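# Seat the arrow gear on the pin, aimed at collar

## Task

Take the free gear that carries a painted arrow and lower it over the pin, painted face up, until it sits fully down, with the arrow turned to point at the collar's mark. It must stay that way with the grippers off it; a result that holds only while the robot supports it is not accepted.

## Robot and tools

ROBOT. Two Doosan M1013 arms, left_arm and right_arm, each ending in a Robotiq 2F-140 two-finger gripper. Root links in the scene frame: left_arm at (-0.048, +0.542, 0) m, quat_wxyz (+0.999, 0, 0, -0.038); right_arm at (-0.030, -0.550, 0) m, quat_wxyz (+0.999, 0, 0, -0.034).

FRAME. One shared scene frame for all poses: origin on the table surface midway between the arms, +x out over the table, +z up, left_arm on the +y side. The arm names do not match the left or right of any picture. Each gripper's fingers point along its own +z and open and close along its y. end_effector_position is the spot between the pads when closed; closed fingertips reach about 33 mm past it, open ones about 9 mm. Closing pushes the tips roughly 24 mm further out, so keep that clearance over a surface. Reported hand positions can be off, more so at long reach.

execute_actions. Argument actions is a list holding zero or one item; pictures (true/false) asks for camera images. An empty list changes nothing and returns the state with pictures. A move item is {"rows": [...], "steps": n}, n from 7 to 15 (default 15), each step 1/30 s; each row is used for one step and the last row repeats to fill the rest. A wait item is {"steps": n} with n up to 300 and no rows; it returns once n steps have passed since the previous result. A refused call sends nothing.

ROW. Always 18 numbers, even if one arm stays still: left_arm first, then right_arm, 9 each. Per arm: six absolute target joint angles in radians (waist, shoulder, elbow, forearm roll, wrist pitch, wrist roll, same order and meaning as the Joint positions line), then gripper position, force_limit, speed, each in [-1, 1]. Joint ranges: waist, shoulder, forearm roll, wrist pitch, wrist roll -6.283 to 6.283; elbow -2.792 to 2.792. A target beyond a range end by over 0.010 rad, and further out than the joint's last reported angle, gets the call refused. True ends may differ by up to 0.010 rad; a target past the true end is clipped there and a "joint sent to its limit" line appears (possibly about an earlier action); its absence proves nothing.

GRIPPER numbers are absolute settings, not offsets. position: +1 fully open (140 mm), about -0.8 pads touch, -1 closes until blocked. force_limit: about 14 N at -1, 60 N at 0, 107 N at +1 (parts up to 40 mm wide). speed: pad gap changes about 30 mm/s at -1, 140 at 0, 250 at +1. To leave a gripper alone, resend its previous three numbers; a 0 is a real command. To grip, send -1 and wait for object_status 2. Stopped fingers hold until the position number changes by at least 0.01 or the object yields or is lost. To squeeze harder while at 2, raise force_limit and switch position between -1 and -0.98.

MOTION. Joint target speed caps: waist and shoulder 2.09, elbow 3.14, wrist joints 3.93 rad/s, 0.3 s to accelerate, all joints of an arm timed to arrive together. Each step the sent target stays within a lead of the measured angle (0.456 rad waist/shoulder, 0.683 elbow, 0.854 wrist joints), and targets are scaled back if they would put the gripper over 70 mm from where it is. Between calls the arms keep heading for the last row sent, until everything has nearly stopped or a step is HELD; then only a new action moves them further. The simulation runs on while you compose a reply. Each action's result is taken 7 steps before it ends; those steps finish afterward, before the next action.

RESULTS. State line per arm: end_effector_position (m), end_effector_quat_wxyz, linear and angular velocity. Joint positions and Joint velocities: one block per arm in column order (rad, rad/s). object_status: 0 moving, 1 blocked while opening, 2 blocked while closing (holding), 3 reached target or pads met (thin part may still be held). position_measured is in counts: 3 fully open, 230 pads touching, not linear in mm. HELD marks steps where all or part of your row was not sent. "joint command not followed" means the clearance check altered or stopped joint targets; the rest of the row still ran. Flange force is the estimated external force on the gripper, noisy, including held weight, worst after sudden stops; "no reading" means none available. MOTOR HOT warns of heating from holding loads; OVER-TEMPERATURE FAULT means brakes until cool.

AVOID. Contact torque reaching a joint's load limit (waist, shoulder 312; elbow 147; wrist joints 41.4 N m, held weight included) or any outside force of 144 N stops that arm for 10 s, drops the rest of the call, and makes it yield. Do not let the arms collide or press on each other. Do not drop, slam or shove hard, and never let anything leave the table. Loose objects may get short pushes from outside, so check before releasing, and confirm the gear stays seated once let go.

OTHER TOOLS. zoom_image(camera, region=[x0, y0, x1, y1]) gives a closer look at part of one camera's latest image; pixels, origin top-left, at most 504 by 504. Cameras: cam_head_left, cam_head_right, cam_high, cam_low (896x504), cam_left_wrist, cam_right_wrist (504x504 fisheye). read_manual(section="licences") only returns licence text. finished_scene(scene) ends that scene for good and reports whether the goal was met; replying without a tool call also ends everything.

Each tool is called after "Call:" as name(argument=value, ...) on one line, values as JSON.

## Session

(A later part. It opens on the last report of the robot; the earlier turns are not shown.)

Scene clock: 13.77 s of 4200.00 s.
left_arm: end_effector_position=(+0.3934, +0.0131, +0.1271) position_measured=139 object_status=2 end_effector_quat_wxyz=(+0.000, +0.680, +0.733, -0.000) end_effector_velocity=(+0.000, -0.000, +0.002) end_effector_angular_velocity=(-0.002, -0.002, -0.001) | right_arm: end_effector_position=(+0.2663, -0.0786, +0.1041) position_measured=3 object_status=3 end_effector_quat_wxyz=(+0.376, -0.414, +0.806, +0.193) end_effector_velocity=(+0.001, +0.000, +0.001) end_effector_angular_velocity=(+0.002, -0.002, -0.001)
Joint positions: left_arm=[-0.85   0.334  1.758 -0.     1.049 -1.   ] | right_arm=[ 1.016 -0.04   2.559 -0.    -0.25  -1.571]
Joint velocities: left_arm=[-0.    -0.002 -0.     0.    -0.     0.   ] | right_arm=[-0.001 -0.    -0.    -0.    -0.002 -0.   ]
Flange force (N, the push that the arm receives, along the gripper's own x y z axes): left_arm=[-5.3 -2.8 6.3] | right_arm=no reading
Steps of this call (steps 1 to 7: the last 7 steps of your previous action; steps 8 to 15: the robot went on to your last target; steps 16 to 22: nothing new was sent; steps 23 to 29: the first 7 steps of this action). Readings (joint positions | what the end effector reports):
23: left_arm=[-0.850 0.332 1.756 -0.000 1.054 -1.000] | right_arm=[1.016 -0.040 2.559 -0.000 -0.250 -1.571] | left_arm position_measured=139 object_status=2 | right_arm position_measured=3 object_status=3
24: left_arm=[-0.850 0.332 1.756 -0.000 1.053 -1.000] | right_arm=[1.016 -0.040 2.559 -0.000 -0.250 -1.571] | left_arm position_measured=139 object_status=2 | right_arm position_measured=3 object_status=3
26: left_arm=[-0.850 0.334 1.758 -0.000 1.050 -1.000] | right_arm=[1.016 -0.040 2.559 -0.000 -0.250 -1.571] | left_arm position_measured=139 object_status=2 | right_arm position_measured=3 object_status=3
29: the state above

Call:
execute_actions(actions=[{"rows":[[-0.8498,0.3349,1.7594,0,1.0473,-1.0,-1,-0.3,-0.5,1.016,-0.04,2.559,0,-0.25,-1.571,1,0,0],[-0.8498,0.3357,1.7603,0,1.0456,-1.0,-1,-0.3,-0.5,1.016,-0.04,2.559,0,-0.25,-1.571,1,0,0],[-0.8498,0.3365,1.7612,0,1.0439,-1.0,-1,-0.3,-0.5,1.016,-0.04,2.559,0,-0.25,-1.571,1,0,0]],"steps":15}], pictures=true)

Call:
zoom_image(camera="cam_right_wrist", region=[130,230,250,330])

Scene clock: 14.30 s of 4200.00 s.
left_arm: end_effector_position=(+0.3934, +0.0131, +0.1242) position_measured=139 object_status=2 end_effector_quat_wxyz=(+0.000, +0.680, +0.733, -0.000) end_effector_velocity=(-0.001, +0.001, -0.000) end_effector_angular_velocity=(+0.000, -0.000, -0.001) | right_arm: end_effector_position=(+0.2663, -0.0786, +0.1041) position_measured=3 object_status=3 end_effector_quat_wxyz=(+0.376, -0.414, +0.806, +0.193) end_effector_velocity=(-0.001, +0.001, +0.000) end_effector_angular_velocity=(+0.000, -0.000, +0.002)
Joint positions: left_arm=[-0.85   0.336  1.761 -0.     1.044 -1.   ] | right_arm=[ 1.016 -0.04   2.559 -0.    -0.25  -1.571]
Joint velocities: left_arm=[-0.001 -0.002  0.003  0.    -0.001 -0.   ] | right_arm=[ 0.002 -0.    -0.    -0.     0.    -0.   ]
Flange force (N, the push that the arm receives, along the gripper's own x y z axes): left_arm=[-10.8 3.0 -5.3] | right_arm=no reading
Steps of this call (steps 1 to 7: the last 7 steps of your previous action; step 8: the robot went on to your last target; steps 9 to 16: the first 8 steps of this action). Readings (joint positions | what the end effector reports):
9: left_arm=[-0.850 0.334 1.759 -0.000 1.049 -1.000] | right_arm=[1.016 -0.040 2.559 -0.000 -0.250 -1.571] | left_arm position_measured=139 object_status=2 | right_arm position_measured=3 object_status=3
10: left_arm=[-0.850 0.335 1.759 -0.000 1.048 -1.000] | right_arm=[1.016 -0.040 2.559 -0.000 -0.250 -1.571] | left_arm position_measured=139 object_status=2 | right_arm position_measured=3 object_status=3
12: left_arm=[-0.850 0.336 1.761 -0.000 1.045 -1.000] | right_arm=[1.016 -0.040 2.559 -0.000 -0.250 -1.571] | left_arm position_measured=139 object_status=2 | right_arm position_measured=3 object_status=3
16: the state above

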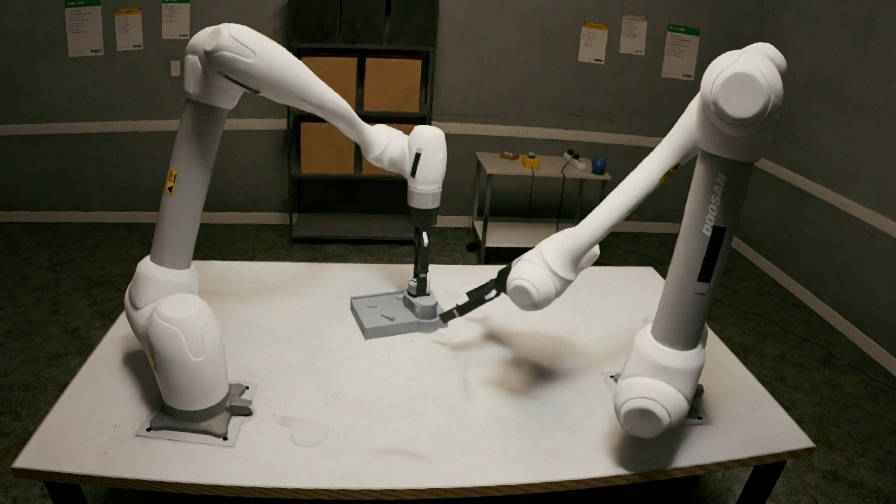

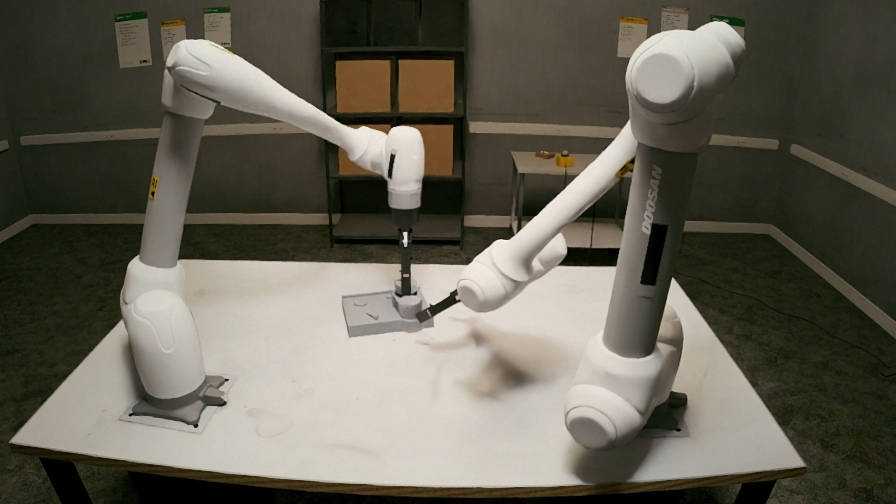

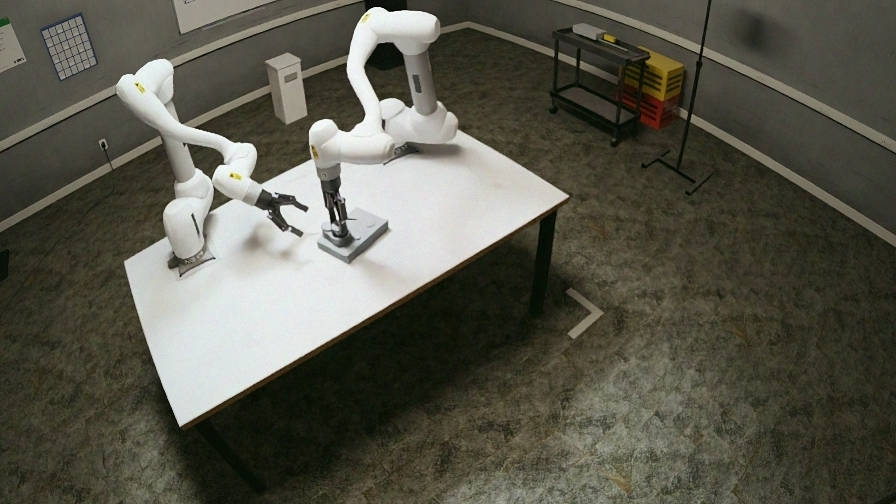

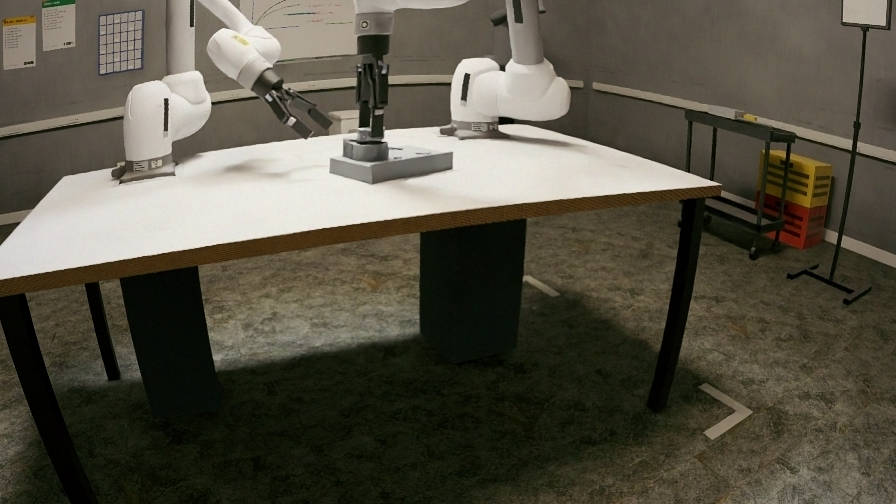

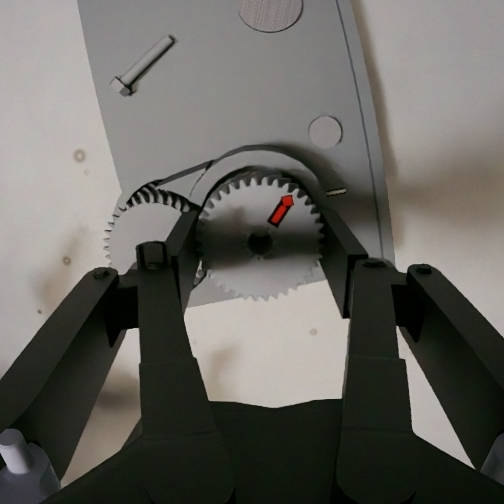

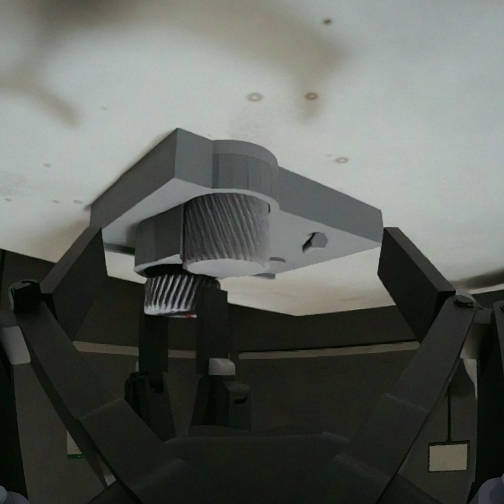

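Region (130, 230, 250, 330) of cam_right_wrist's 504x504 image, scaled by 4.200, with more detail than that image has.

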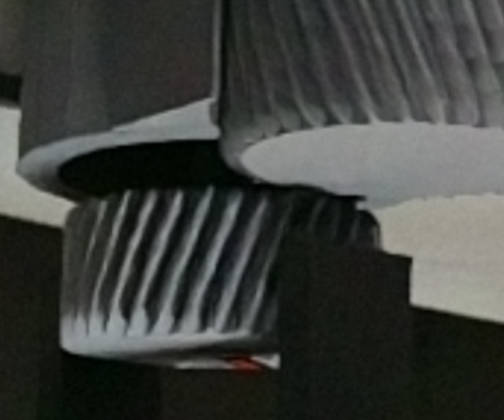

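Call:
execute_actions(actions=[{"rows":[[-0.8498,0.3372,1.7602,0,1.0442,-1.0,-1,-0.3,-0.5,1.016,-0.04,2.559,0,-0.25,-1.571,1,0,0]],"steps":13}])

Call:
execute_actions(actions=[{"rows":[[-0.8498,0.338,1.7611,0,1.0425,-1.0,-1,-0.3,-0.5,1.016,-0.04,2.559,0,-0.25,-1.571,1,0,0]],"steps":13}])

Scene clock: 14.73 s of 4200.00 s.
left_arm: end_effector_position=(+0.3936, +0.0128, +0.1240) position_measured=139 object_status=2 end_effector_quat_wxyz=(-0.000, +0.680, +0.733, +0.000) end_effector_velocity=(+0.000, -0.001, +0.000) end_effector_angular_velocity=(-0.000, +0.002, +0.001) | right_arm: end_effector_position=(+0.2663, -0.0786, +0.1041) position_measured=3 object_status=3 end_effector_quat_wxyz=(+0.376, -0.414, +0.806, +0.193) end_effector_velocity=(-0.000, -0.000, -0.000) end_effector_angular_velocity=(-0.002, +0.001, +0.000)
Joint positions: left_arm=[-0.85   0.337  1.76  -0.     1.044 -1.   ] | right_arm=[ 1.016 -0.04   2.559 -0.    -0.25  -1.571]
Joint velocities: left_arm=[ 0.     0.001 -0.002 -0.002  0.001 -0.   ] | right_arm=[ 0.    -0.    -0.     0.     0.002  0.   ]
Flange force (N, the push that the arm receives, along the gripper's own x y z axes): left_arm=[-2.9 -3.6 -20.5] | right_arm=no reading
Steps of this call (steps 1 to 7: the last 7 steps of your previous action; steps 8 to 13: the first 6 steps of this action). Readings (joint positions | what the end effector reports):
8: left_arm=[-0.850 0.337 1.761 -0.000 1.044 -1.000] | right_arm=[1.016 -0.040 2.559 -0.000 -0.250 -1.571] | left_arm position_measured=139 object_status=2 | right_arm position_measured=3 object_status=3
9: left_arm=[-0.850 0.337 1.761 -0.000 1.044 -1.000] | right_arm=[1.016 -0.040 2.559 -0.000 -0.250 -1.571] | left_arm position_measured=139 object_status=2 | right_arm position_measured=3 object_status=3
11: left_arm=[-0.850 0.337 1.761 -0.000 1.044 -1.000] | right_arm=[1.016 -0.040 2.559 -0.000 -0.250 -1.571] | left_arm position_measured=139 object_status=2 | right_arm position_measured=3 object_status=3
13: the state above

Scene clock: 15.17 s of 4200.00 s.
left_arm: end_effector_position=(+0.3937, +0.0126, +0.1233) position_measured=139 object_status=2 end_effector_quat_wxyz=(+0.000, +0.680, +0.733, -0.000) end_effector_velocity=(-0.001, +0.001, -0.001) end_effector_angular_velocity=(+0.000, +0.001, +0.001) | right_arm: end_effector_position=(+0.2663, -0.0786, +0.1041) position_measured=3 object_status=3 end_effector_quat_wxyz=(+0.376, -0.414, +0.806, +0.193) end_effector_velocity=(+0.001, +0.000, +0.000) end_effector_angular_velocity=(+0.001, -0.001, -0.001)
Joint positions: left_arm=[-0.85   0.338  1.761 -0.     1.043 -1.   ] | right_arm=[ 1.016 -0.04   2.559 -0.    -0.25  -1.571]
Joint velocities: left_arm=[ 0.001 -0.001  0.004 -0.001 -0.002  0.001] | right_arm=[-0.     0.    -0.     0.    -0.001 -0.   ]
Flange force (N, the push that the arm receives, along the gripper's own x y z axes): left_arm=[1.7 -1.1 -34.7] | right_arm=no reading
Steps of this call (steps 1 to 7: the last 7 steps of your previous action; steps 8 to 13: the first 6 steps of this action). Readings (joint positions | what the end effector reports):
8: left_arm=[-0.850 0.337 1.760 -0.000 1.044 -1.000] | right_arm=[1.016 -0.040 2.559 -0.000 -0.250 -1.571] | left_arm position_measured=139 object_status=2 | right_arm position_measured=3 object_status=3
9: left_arm=[-0.850 0.338 1.760 -0.000 1.044 -1.000] | right_arm=[1.016 -0.040 2.559 -0.000 -0.250 -1.571] | left_arm position_measured=139 object_status=2 | right_arm position_measured=3 object_status=3
11: left_arm=[-0.850 0.338 1.761 -0.000 1.043 -1.000] | right_arm=[1.016 -0.040 2.559 -0.000 -0.250 -1.571] | left_arm position_measured=139 object_status=2 | right_arm position_measured=3 object_status=3
13: the state above

Call:
execute_actions(actions=[{"rows":[[-0.8498,0.3356,1.7592,0,1.0468,-1.0,-1,-0.3,-0.5,1.016,-0.04,2.559,0,-0.25,-1.571,1,0,0],[-0.8498,0.3356,1.7592,0,1.0468,-1.0,-1,-0.3,-0.5,1.016,-0.04,2.559,0,-0.25,-1.571,1,0,0],[-0.8498,0.3356,1.7592,0,1.0468,-1.0,-1,-0.3,-0.5,1.016,-0.04,2.559,0,-0.25,-1.571,1,0,0],[-0.8498,0.3356,1.7592,0,1.0468,-1.0,-1,-0.3,-0.5,1.016,-0.04,2.559,0,-0.25,-1.571,1,0,0],[-0.8498,0.3356,1.7592,0,1.0468,-1.06,-1,-0.3,-0.5,1.016,-0.04,2.559,0,-0.25,-1.571,1,0,0]],"steps":10}])

Call:
execute_actions(actions=[{"rows":[[-0.8498,0.3366,1.7603,0,1.0447,-1.06,-1,-0.3,-0.5,1.016,-0.04,2.559,0,-0.25,-1.571,1,0,0],[-0.8498,0.3366,1.7603,0,1.0447,-1.06,-1,-0.3,-0.5,1.016,-0.04,2.559,0,-0.25,-1.571,1,0,0],[-0.8498,0.3376,1.7614,0,1.0426,-1.055,-1,-0.3,-0.5,1.016,-0.04,2.559,0,-0.25,-1.571,1,0,0]],"steps":15}])

Scene clock: 15.80 s of 4200.00 s.
left_arm: end_effector_position=(+0.3935, +0.0130, +0.1247) position_measured=139 object_status=2 end_effector_quat_wxyz=(-0.000, +0.680, +0.733, +0.000) end_effector_velocity=(-0.001, +0.000, +0.021) end_effector_angular_velocity=(+0.002, +0.001, -0.002) | right_arm: end_effector_position=(+0.2663, -0.0786, +0.1041) position_measured=3 object_status=3 end_effector_quat_wxyz=(+0.376, -0.414, +0.806, +0.193) end_effector_velocity=(-0.000, +0.000, +0.000) end_effector_angular_velocity=(+0.000, -0.000, +0.000)
Joint positions: left_arm=[-0.85   0.336  1.76   0.     1.045 -1.   ] | right_arm=[ 1.016 -0.04   2.559 -0.    -0.25  -1.571]
Joint velocities: left_arm=[-0.001 -0.017 -0.019  0.001  0.038  0.   ] | right_arm=[ 0.001  0.    -0.001  0.    -0.    -0.   ]
Flange force (N, the push that the arm receives, along the gripper's own x y z axes): left_arm=[-16.1 12.0 13.9] | right_arm=no reading
Steps of this call (steps 1 to 7: the last 7 steps of your previous action; steps 8 to 15: the robot went on to your last target; step 16: nothing new was sent; steps 17 to 19: the first 3 steps of this action). Readings (joint positions | what the end effector reports):
17: left_arm=[-0.850 0.338 1.761 0.000 1.042 -1.000] | right_arm=[1.016 -0.040 2.559 -0.000 -0.250 -1.571] | left_arm position_measured=139 object_status=2 | right_arm position_measured=3 object_status=3
18: left_arm=[-0.850 0.337 1.761 0.000 1.044 -1.000] | right_arm=[1.016 -0.040 2.559 -0.000 -0.250 -1.571] | left_arm position_measured=139 object_status=2 | right_arm position_measured=3 object_status=3
19: the state above

Scene clock: 16.30 s of 4200.00 s.
left_arm: end_effector_position=(+0.3936, +0.0129, +0.1233) position_measured=139 object_status=2 end_effector_quat_wxyz=(+0.000, +0.660, +0.751, +0.000) end_effector_velocity=(+0.000, -0.000, -0.001) end_effector_angular_velocity=(+0.001, -0.000, -0.002) | right_arm: end_effector_position=(+0.2663, -0.0786, +0.1041) position_measured=3 object_status=3 end_effector_quat_wxyz=(+0.376, -0.414, +0.806, +0.193) end_effector_velocity=(-0.001, +0.001, +0.000) end_effector_angular_velocity=(-0.000, +0.000, +0.001)
Joint positions: left_arm=[-0.85   0.338  1.761  0.     1.043 -1.055] | right_arm=[ 1.016 -0.04   2.559 -0.    -0.25  -1.571]
Joint velocities: left_arm=[-0.     0.001  0.     0.001 -0.001  0.001] | right_arm=[ 0.002 -0.    -0.001 -0.     0.002  0.   ]
Flange force (N, the push that the arm receives, along the gripper's own x y z axes): left_arm=[-8.0 6.3 4.0] | right_arm=no reading
Steps of this call (steps 1 to 7: the last 7 steps of your previous action; steps 8 to 15: the first 8 steps of this action). Readings (joint positions | what the end effector reports):
8: left_arm=[-0.850 0.336 1.759 0.000 1.047 -1.060] | right_arm=[1.016 -0.040 2.559 -0.000 -0.250 -1.571] | left_arm position_measured=139 object_status=2 | right_arm position_measured=3 object_status=3
9: left_arm=[-0.850 0.336 1.759 0.000 1.046 -1.060] | right_arm=[1.016 -0.040 2.559 -0.000 -0.250 -1.571] | left_arm position_measured=139 object_status=2 | right_arm position_measured=3 object_status=3
11: left_arm=[-0.850 0.337 1.760 0.000 1.044 -1.058] | right_arm=[1.016 -0.040 2.559 -0.000 -0.250 -1.571] | left_arm position_measured=139 object_status=2 | right_arm position_measured=3 object_status=3
15: the state above

Down 2 mm with twist, +x 0.3 mm.

Call:
execute_actions(actions=[{"rows":[[-0.8495,0.3387,1.7619,0,1.041,-1.05,-1,-0.3,-0.5,1.016,-0.04,2.559,0,-0.25,-1.571,1,0,0],[-0.8495,0.3387,1.7619,0,1.041,-1.05,-1,-0.3,-0.5,1.016,-0.04,2.559,0,-0.25,-1.571,1,0,0],[-0.8495,0.3395,1.7628,0,1.0393,-1.04,-1,-0.3,-0.5,1.016,-0.04,2.559,0,-0.25,-1.571,1,0,0]],"steps":15}])

Scene clock: 16.83 s of 4200.00 s.
left_arm: end_effector_position=(+0.3937, +0.0128, +0.1213) position_measured=139 object_status=2 end_effector_quat_wxyz=(-0.000, +0.666, +0.746, +0.000) end_effector_velocity=(+0.001, +0.000, -0.002) end_effector_angular_velocity=(+0.002, +0.001, -0.001) | right_arm: end_effector_position=(+0.2663, -0.0786, +0.1041) position_measured=3 object_status=3 end_effector_quat_wxyz=(+0.376, -0.414, +0.806, +0.193) end_effector_velocity=(+0.000, -0.000, -0.000) end_effector_angular_velocity=(-0.000, +0.000, -0.000)
Joint positions: left_arm=[-0.85   0.34   1.763  0.     1.039 -1.04 ] | right_arm=[ 1.016 -0.04   2.559  0.    -0.25  -1.571]
Joint velocities: left_arm=[ 0.001  0.003 -0.001  0.    -0.     0.001] | right_arm=[-0.  0. -0.  0.  0. -0.]
Flange force (N, the push that the arm receives, along the gripper's own x y z axes): left_arm=[-8.8 1.7 7.0] | right_arm=no reading
Steps of this call (steps 1 to 7: the last 7 steps of your previous action; step 8: the robot went on to your last target; steps 9 to 16: the first 8 steps of this action). Readings (joint positions | what the end effector reports):
9: left_arm=[-0.850 0.338 1.761 0.000 1.043 -1.055] | right_arm=[1.016 -0.040 2.559 0.000 -0.250 -1.571] | left_arm position_measured=139 object_status=2 | right_arm position_measured=3 object_status=3
10: left_arm=[-0.850 0.338 1.762 0.000 1.042 -1.052] | right_arm=[1.016 -0.040 2.559 0.000 -0.250 -1.571] | left_arm position_measured=139 object_status=2 | right_arm position_measured=3 object_status=3
12: left_arm=[-0.850 0.339 1.762 0.000 1.040 -1.045] | right_arm=[1.016 -0.040 2.559 0.000 -0.250 -1.571] | left_arm position_measured=139 object_status=2 | right_arm position_measured=3 object_status=3
16: the state above

Call:
execute_actions(actions=[{"rows":[[-0.8495,0.3403,1.7637,0,1.0376,-1.028,-1,-0.3,-0.5,1.016,-0.04,2.559,0,-0.25,-1.571,1,0,0],[-0.8495,0.3411,1.7646,0,1.0359,-1.016,-1,-0.3,-0.5,1.016,-0.04,2.559,0,-0.25,-1.571,1,0,0],[-0.8495,0.3419,1.7655,0,1.0342,-1.003,-1,-0.3,-0.5,1.016,-0.04,2.559,0,-0.25,-1.571,1,0,0],[-0.8495,0.3428,1.7663,0,1.0325,-0.99,-1,-0.3,-0.5,1.016,-0.04,2.559,0,-0.25,-1.571,1,0,0]],"steps":15}], pictures=true)

Call:
zoom_image(camera="cam_right_wrist", region=[125,130,305,320])

Call:
zoom_image(camera="cam_left_wrist", region=[160,130,360,320])

Scene clock: 17.47 s of 4200.00 s.
left_arm: end_effector_position=(+0.3938, +0.0128, +0.1173) position_measured=139 object_status=2 end_effector_quat_wxyz=(+0.000, +0.684, +0.730, -0.000) end_effector_velocity=(+0.001, -0.000, +0.001) end_effector_angular_velocity=(-0.002, -0.000, -0.005) | right_arm: end_effector_position=(+0.2663, -0.0786, +0.1041) position_measured=3 object_status=3 end_effector_quat_wxyz=(+0.376, -0.414, +0.806, +0.193) end_effector_velocity=(+0.000, +0.000, +0.000) end_effector_angular_velocity=(-0.000, -0.000, -0.000)
Joint positions: left_arm=[-0.85   0.343  1.766 -0.     1.032 -0.99 ] | right_arm=[ 1.016 -0.04   2.559  0.    -0.25  -1.571]
Joint velocities: left_arm=[ 0.001 -0.001 -0.001 -0.001  0.001  0.007] | right_arm=[-0.    -0.    -0.001 -0.     0.001 -0.   ]
Flange force (N, the push that the arm receives, along the gripper's own x y z axes): left_arm=[-13.9 1.6 2.9] | right_arm=no reading
Steps of this call (steps 1 to 7: the last 7 steps of your previous action; steps 8 to 11: the robot went on to your last target; steps 12 to 19: the first 8 steps of this action). Readings (joint positions | what the end effector reports):
12: left_arm=[-0.850 0.340 1.763 -0.000 1.039 -1.040] | right_arm=[1.016 -0.040 2.559 0.000 -0.250 -1.571] | left_arm position_measured=139 object_status=2 | right_arm position_measured=3 object_status=3
13: left_arm=[-0.850 0.340 1.763 -0.000 1.039 -1.034] | right_arm=[1.016 -0.040 2.559 0.000 -0.250 -1.571] | left_arm position_measured=139 object_status=2 | right_arm position_measured=3 object_status=3
15: left_arm=[-0.850 0.341 1.765 -0.000 1.036 -1.014] | right_arm=[1.016 -0.040 2.559 0.000 -0.250 -1.571] | left_arm position_measured=139 object_status=2 | right_arm position_measured=3 object_status=3
19: the state above

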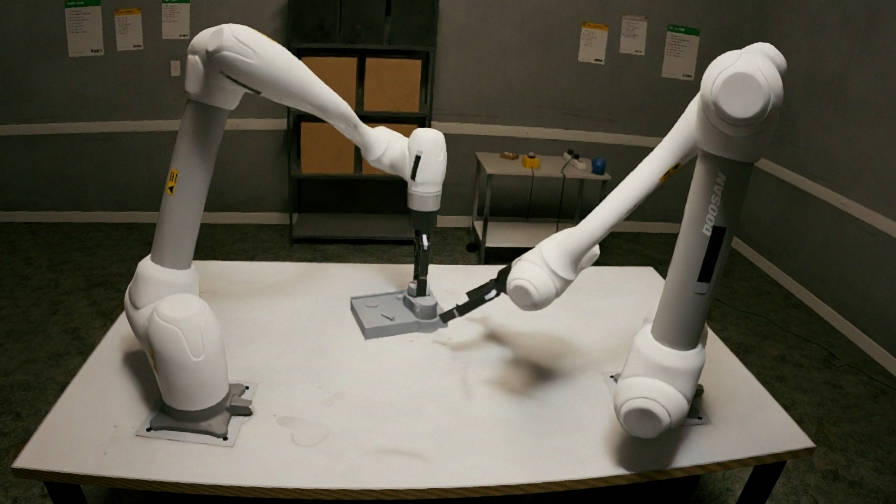

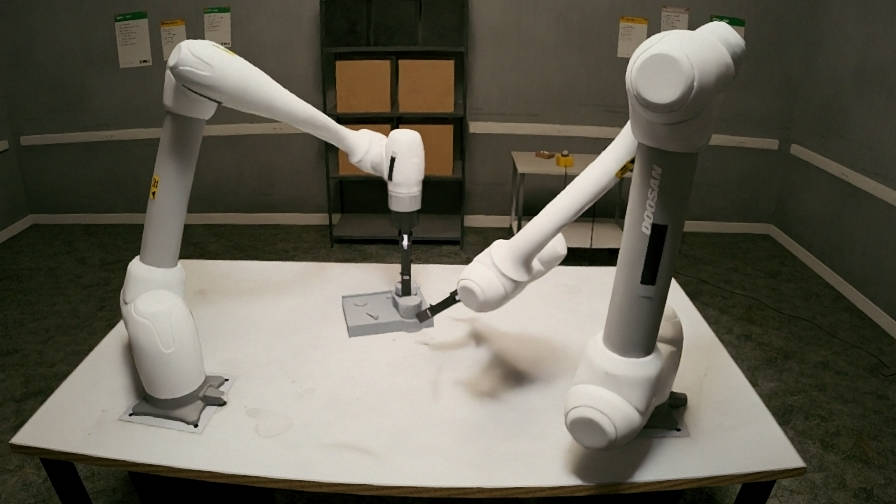

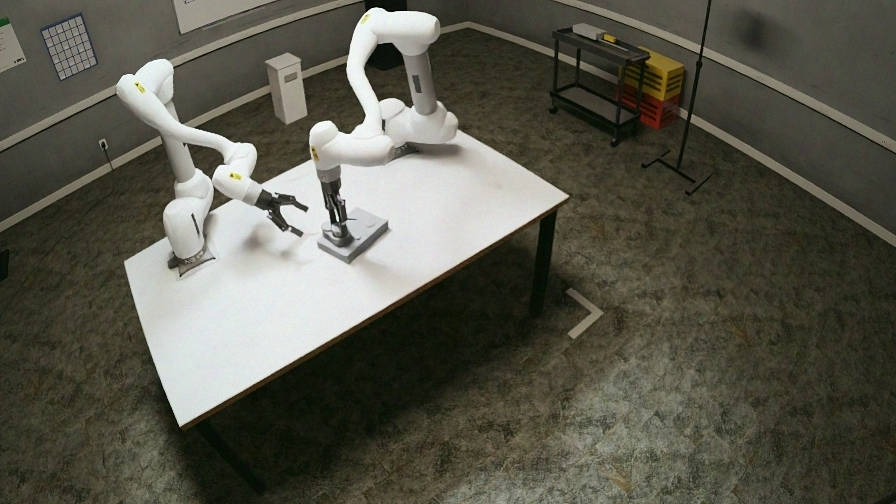

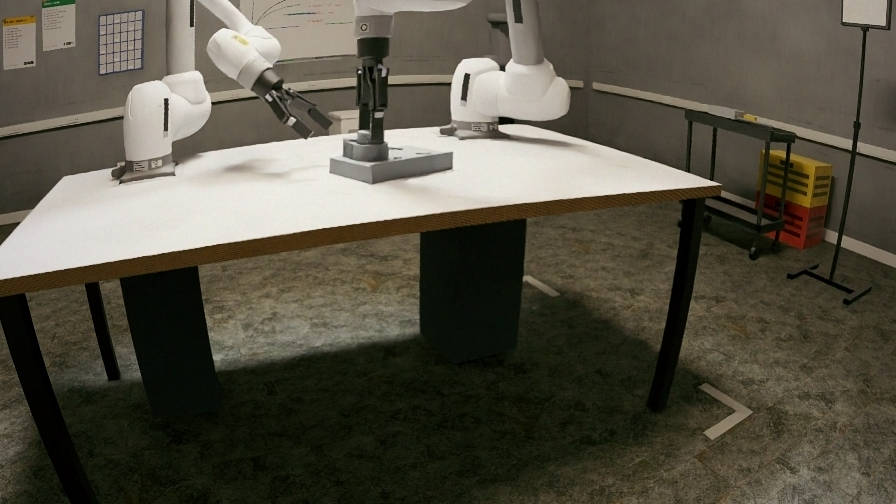

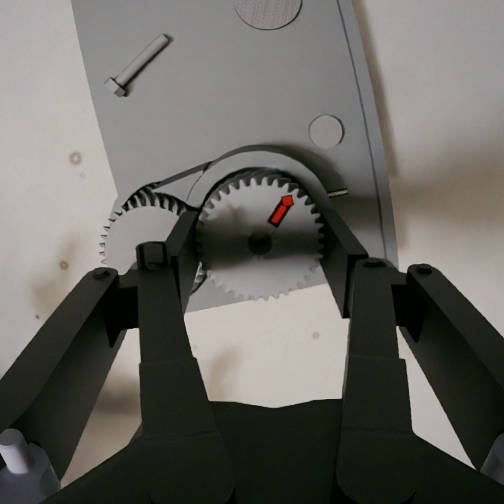

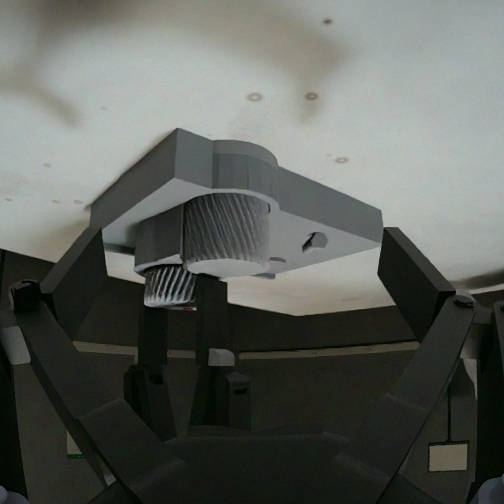

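Region (125, 130, 305, 320) of cam_right_wrist's 504x504 image, scaled by 2.653, with more detail than that image has; it fills the left 477 columns of this view, and the rest is white.

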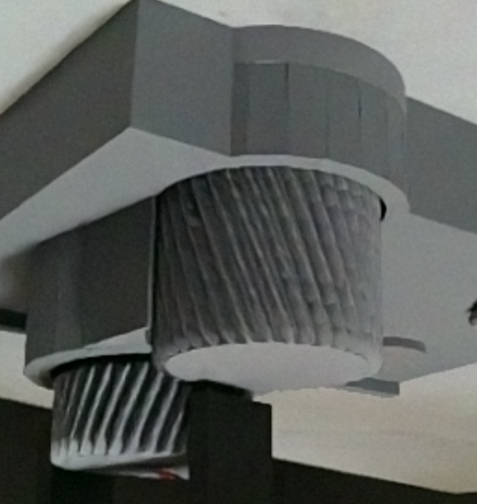

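Region (160, 130, 360, 320) of cam_left_wrist's 504x504 image, scaled by 2.520, with more detail than that image has; it fills the top 479 rows of this view, and the rest is white.

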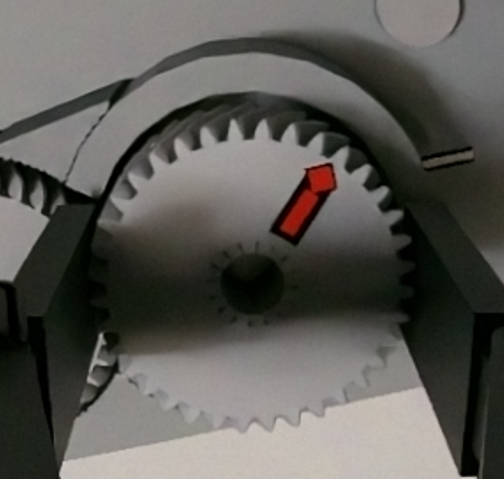

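Call:
execute_actions(actions=[{"rows":[[-0.8495,0.3428,1.7663,0,1.0325,-0.99,0.2,-0.3,-0.6,1.016,-0.04,2.559,0,-0.25,-1.571,1,0,0]],"steps":15}])

Call:
execute_actions(actions=[{"rows":[[-0.88,0.35,1.68,0,1.1116,-0.99,1,-0.3,0,1.016,-0.04,2.559,0,-0.25,-1.571,1,0,0]],"steps":15}])

Call:
execute_actions(actions=[{"steps":10}], pictures=true)

Scene clock: 18.07 s of 4200.00 s.
left_arm: end_effector_position=(+0.3937, +0.0130, +0.1172) position_measured=113 object_status=0 end_effector_quat_wxyz=(-0.000, +0.684, +0.729, -0.000) end_effector_velocity=(+0.001, -0.001, +0.001) end_effector_angular_velocity=(-0.001, -0.003, -0.002) | right_arm: end_effector_position=(+0.2663, -0.0786, +0.1041) position_measured=3 object_status=3 end_effector_quat_wxyz=(+0.376, -0.414, +0.806, +0.193) end_effector_velocity=(+0.000, -0.001, -0.001) end_effector_angular_velocity=(-0.002, +0.001, -0.001)
Joint positions: left_arm=[-0.849  0.343  1.767 -0.     1.032 -0.99 ] | right_arm=[ 1.016 -0.04   2.559  0.    -0.25  -1.571]
Joint velocities: left_arm=[-0.    -0.001 -0.001  0.002 -0.001  0.001] | right_arm=[-0.001  0.    -0.    -0.     0.002  0.   ]
Flange force (N, the push that the arm receives, along the gripper's own x y z axes): left_arm=[-4.7 -0.8 3.2] | right_arm=no reading
Steps of this call (steps 1 to 7: the last 7 steps of your previous action; steps 8 to 10: the robot went on to your last target; steps 11 to 18: the first 8 steps of this action). Readings (joint positions | what the end effector reports):
11: left_arm=[-0.850 0.343 1.766 -0.000 1.032 -0.990] | right_arm=[1.016 -0.040 2.559 0.000 -0.250 -1.571] | left_arm position_measured=139 object_status=0 | right_arm position_measured=3 object_status=3
12: left_arm=[-0.850 0.343 1.766 -0.000 1.032 -0.990] | right_arm=[1.016 -0.040 2.559 0.000 -0.250 -1.571] | left_arm position_measured=139 object_status=0 | right_arm position_measured=3 object_status=3
14: left_arm=[-0.849 0.343 1.767 -0.000 1.032 -0.990] | right_arm=[1.016 -0.040 2.559 0.000 -0.250 -1.571] | left_arm position_measured=129 object_status=0 | right_arm position_measured=3 object_status=3
18: the state above

Scene clock: 18.57 s of 4200.00 s.
left_arm: end_effector_position=(+0.3922, -0.0210, +0.1546) position_measured=55 object_status=0 end_effector_quat_wxyz=(+0.000, +0.695, +0.719, +0.000) end_effector_velocity=(+0.000, +0.001, -0.000) end_effector_angular_velocity=(+0.002, +0.001, +0.001) | right_arm: end_effector_position=(+0.2663, -0.0786, +0.1041) position_measured=3 object_status=3 end_effector_quat_wxyz=(+0.376, -0.414, +0.806, +0.193) end_effector_velocity=(-0.001, +0.001, +0.000) end_effector_angular_velocity=(+0.001, -0.001, +0.002)
Joint positions: left_arm=[-0.88   0.35   1.68   0.     1.111 -0.99 ] | right_arm=[ 1.016 -0.04   2.559  0.    -0.25  -1.571]
Joint velocities: left_arm=[ 0.001  0.001 -0.     0.001  0.002 -0.001] | right_arm=[ 0.001  0.    -0.    -0.001 -0.001  0.   ]
Flange force (N, the push that the arm receives, along the gripper's own x y z axes): left_arm=[-2.9 -2.6 2.9] | right_arm=no reading
Steps of this call (steps 1 to 7: the last 7 steps of your previous action; steps 8 to 15: the first 8 steps of this action). Readings (joint positions | what the end effector reports):
8: left_arm=[-0.849 0.343 1.766 -0.000 1.033 -0.990] | right_arm=[1.016 -0.040 2.559 0.000 -0.250 -1.571] | left_arm position_measured=104 object_status=0 | right_arm position_measured=3 object_status=3
9: left_arm=[-0.851 0.343 1.761 -0.000 1.038 -0.990] | right_arm=[1.016 -0.040 2.559 0.000 -0.250 -1.571] | left_arm position_measured=101 object_status=0 | right_arm position_measured=3 object_status=3
11: left_arm=[-0.866 0.347 1.718 0.000 1.077 -0.990] | right_arm=[1.016 -0.040 2.559 0.000 -0.250 -1.571] | left_arm position_measured=86 object_status=0 | right_arm position_measured=3 object_status=3
15: the state above

Scene clock: 18.90 s of 4200.00 s.
left_arm: end_effector_position=(+0.3921, -0.0209, +0.1546) position_measured=3 object_status=0 end_effector_quat_wxyz=(-0.000, +0.695, +0.719, +0.000) end_effector_velocity=(-0.000, -0.001, +0.002) end_effector_angular_velocity=(-0.004, -0.002, -0.001) | right_arm: end_effector_position=(+0.2663, -0.0786, +0.1041) position_measured=3 object_status=3 end_effector_quat_wxyz=(+0.376, -0.414, +0.806, +0.193) end_effector_velocity=(+0.001, +0.001, +0.002) end_effector_angular_velocity=(+0.003, -0.002, -0.000)
Joint positions: left_arm=[-0.88   0.35   1.68   0.     1.112 -0.99 ] | right_arm=[ 1.016 -0.04   2.559  0.    -0.25  -1.571]
Joint velocities: left_arm=[-0.001 -0.002 -0.    -0.001 -0.001  0.001] | right_arm=[ 0.    -0.    -0.002  0.    -0.002 -0.   ]
Flange force (N, the push that the arm receives, along the gripper's own x y z axes): left_arm=[-4.1 -2.5 1.7] | right_arm=no reading
Kept back: nothing.
Steps of this call (steps 1 to 7: the last 7 steps of your previous action; steps 8 to 10: the robot went on to your last target). Readings (joint positions | what the end effector reports):
1: left_arm=[-0.880 0.350 1.680 0.000 1.112 -0.990] | right_arm=[1.016 -0.040 2.559 0.000 -0.250 -1.571] | left_arm position_measured=48 object_status=0 | right_arm position_measured=3 object_status=3
2: left_arm=[-0.880 0.350 1.680 0.000 1.112 -0.990] | right_arm=[1.016 -0.040 2.559 0.000 -0.250 -1.571] | left_arm position_measured=40 object_status=0 | right_arm position_measured=3 object_status=3
4: left_arm=[-0.880 0.350 1.680 0.000 1.112 -0.990] | right_arm=[1.016 -0.040 2.559 0.000 -0.250 -1.571] | left_arm position_measured=25 object_status=0 | right_arm position_measured=3 object_status=3
8: left_arm=[-0.880 0.350 1.680 0.000 1.112 -0.990] | right_arm=[1.016 -0.040 2.559 0.000 -0.250 -1.571] | left_arm position_measured=3 object_status=0 | right_arm position_measured=3 object_status=3
10: the state above

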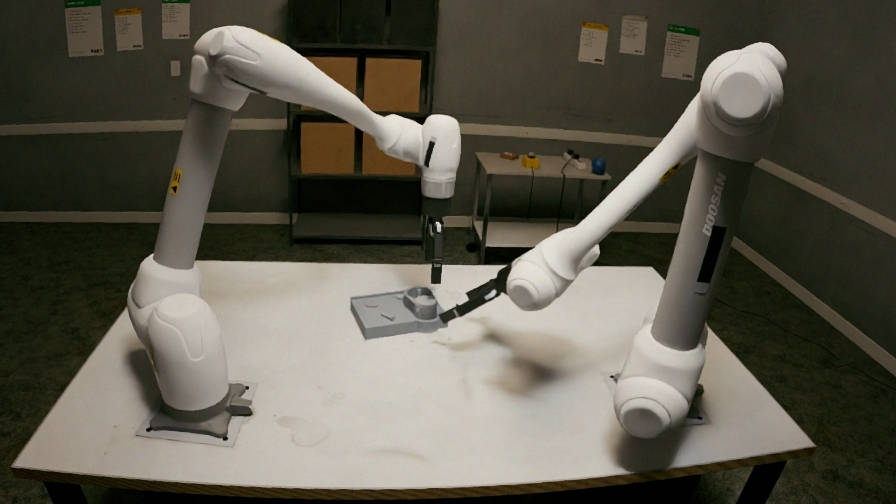

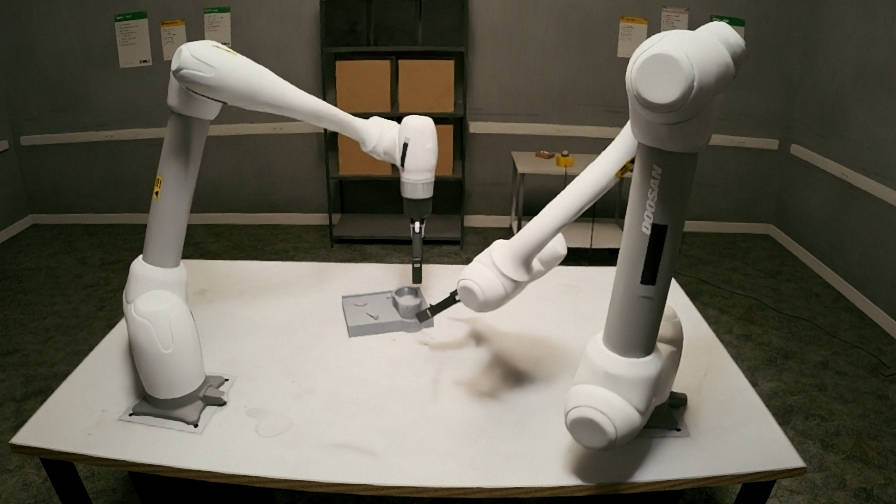

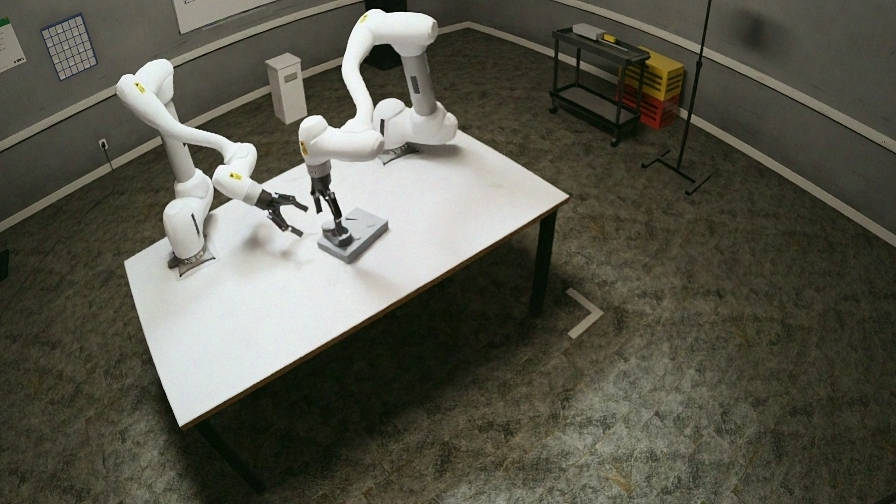

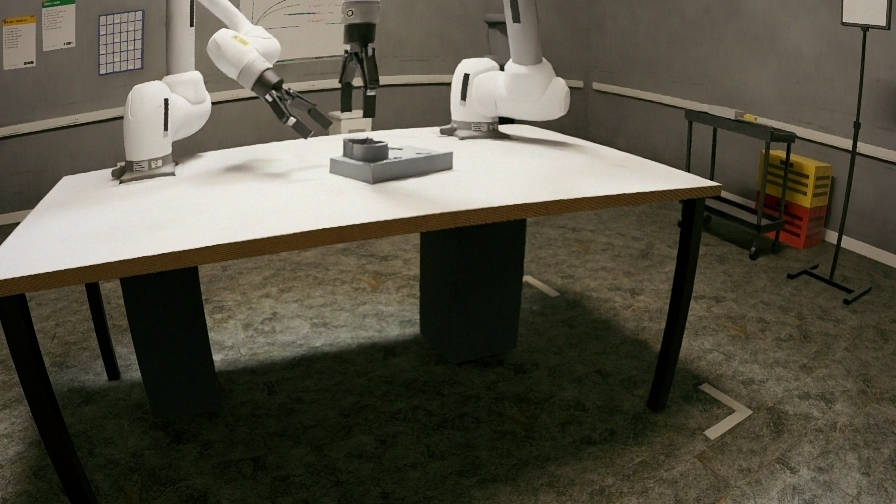

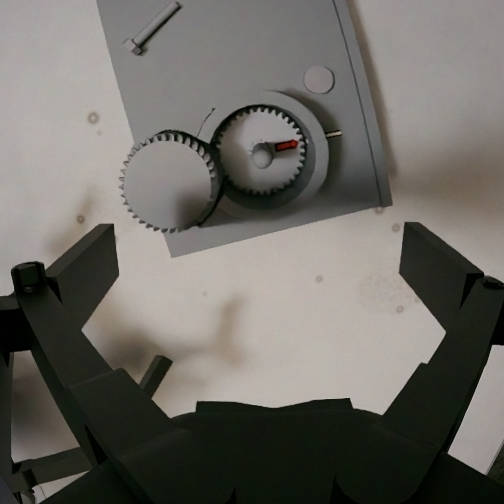

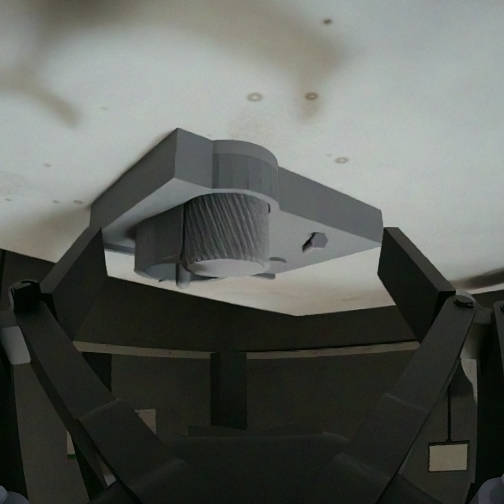

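Aligned.

Call:
finished_scene(scene=1)

The scene is finished: the task was done.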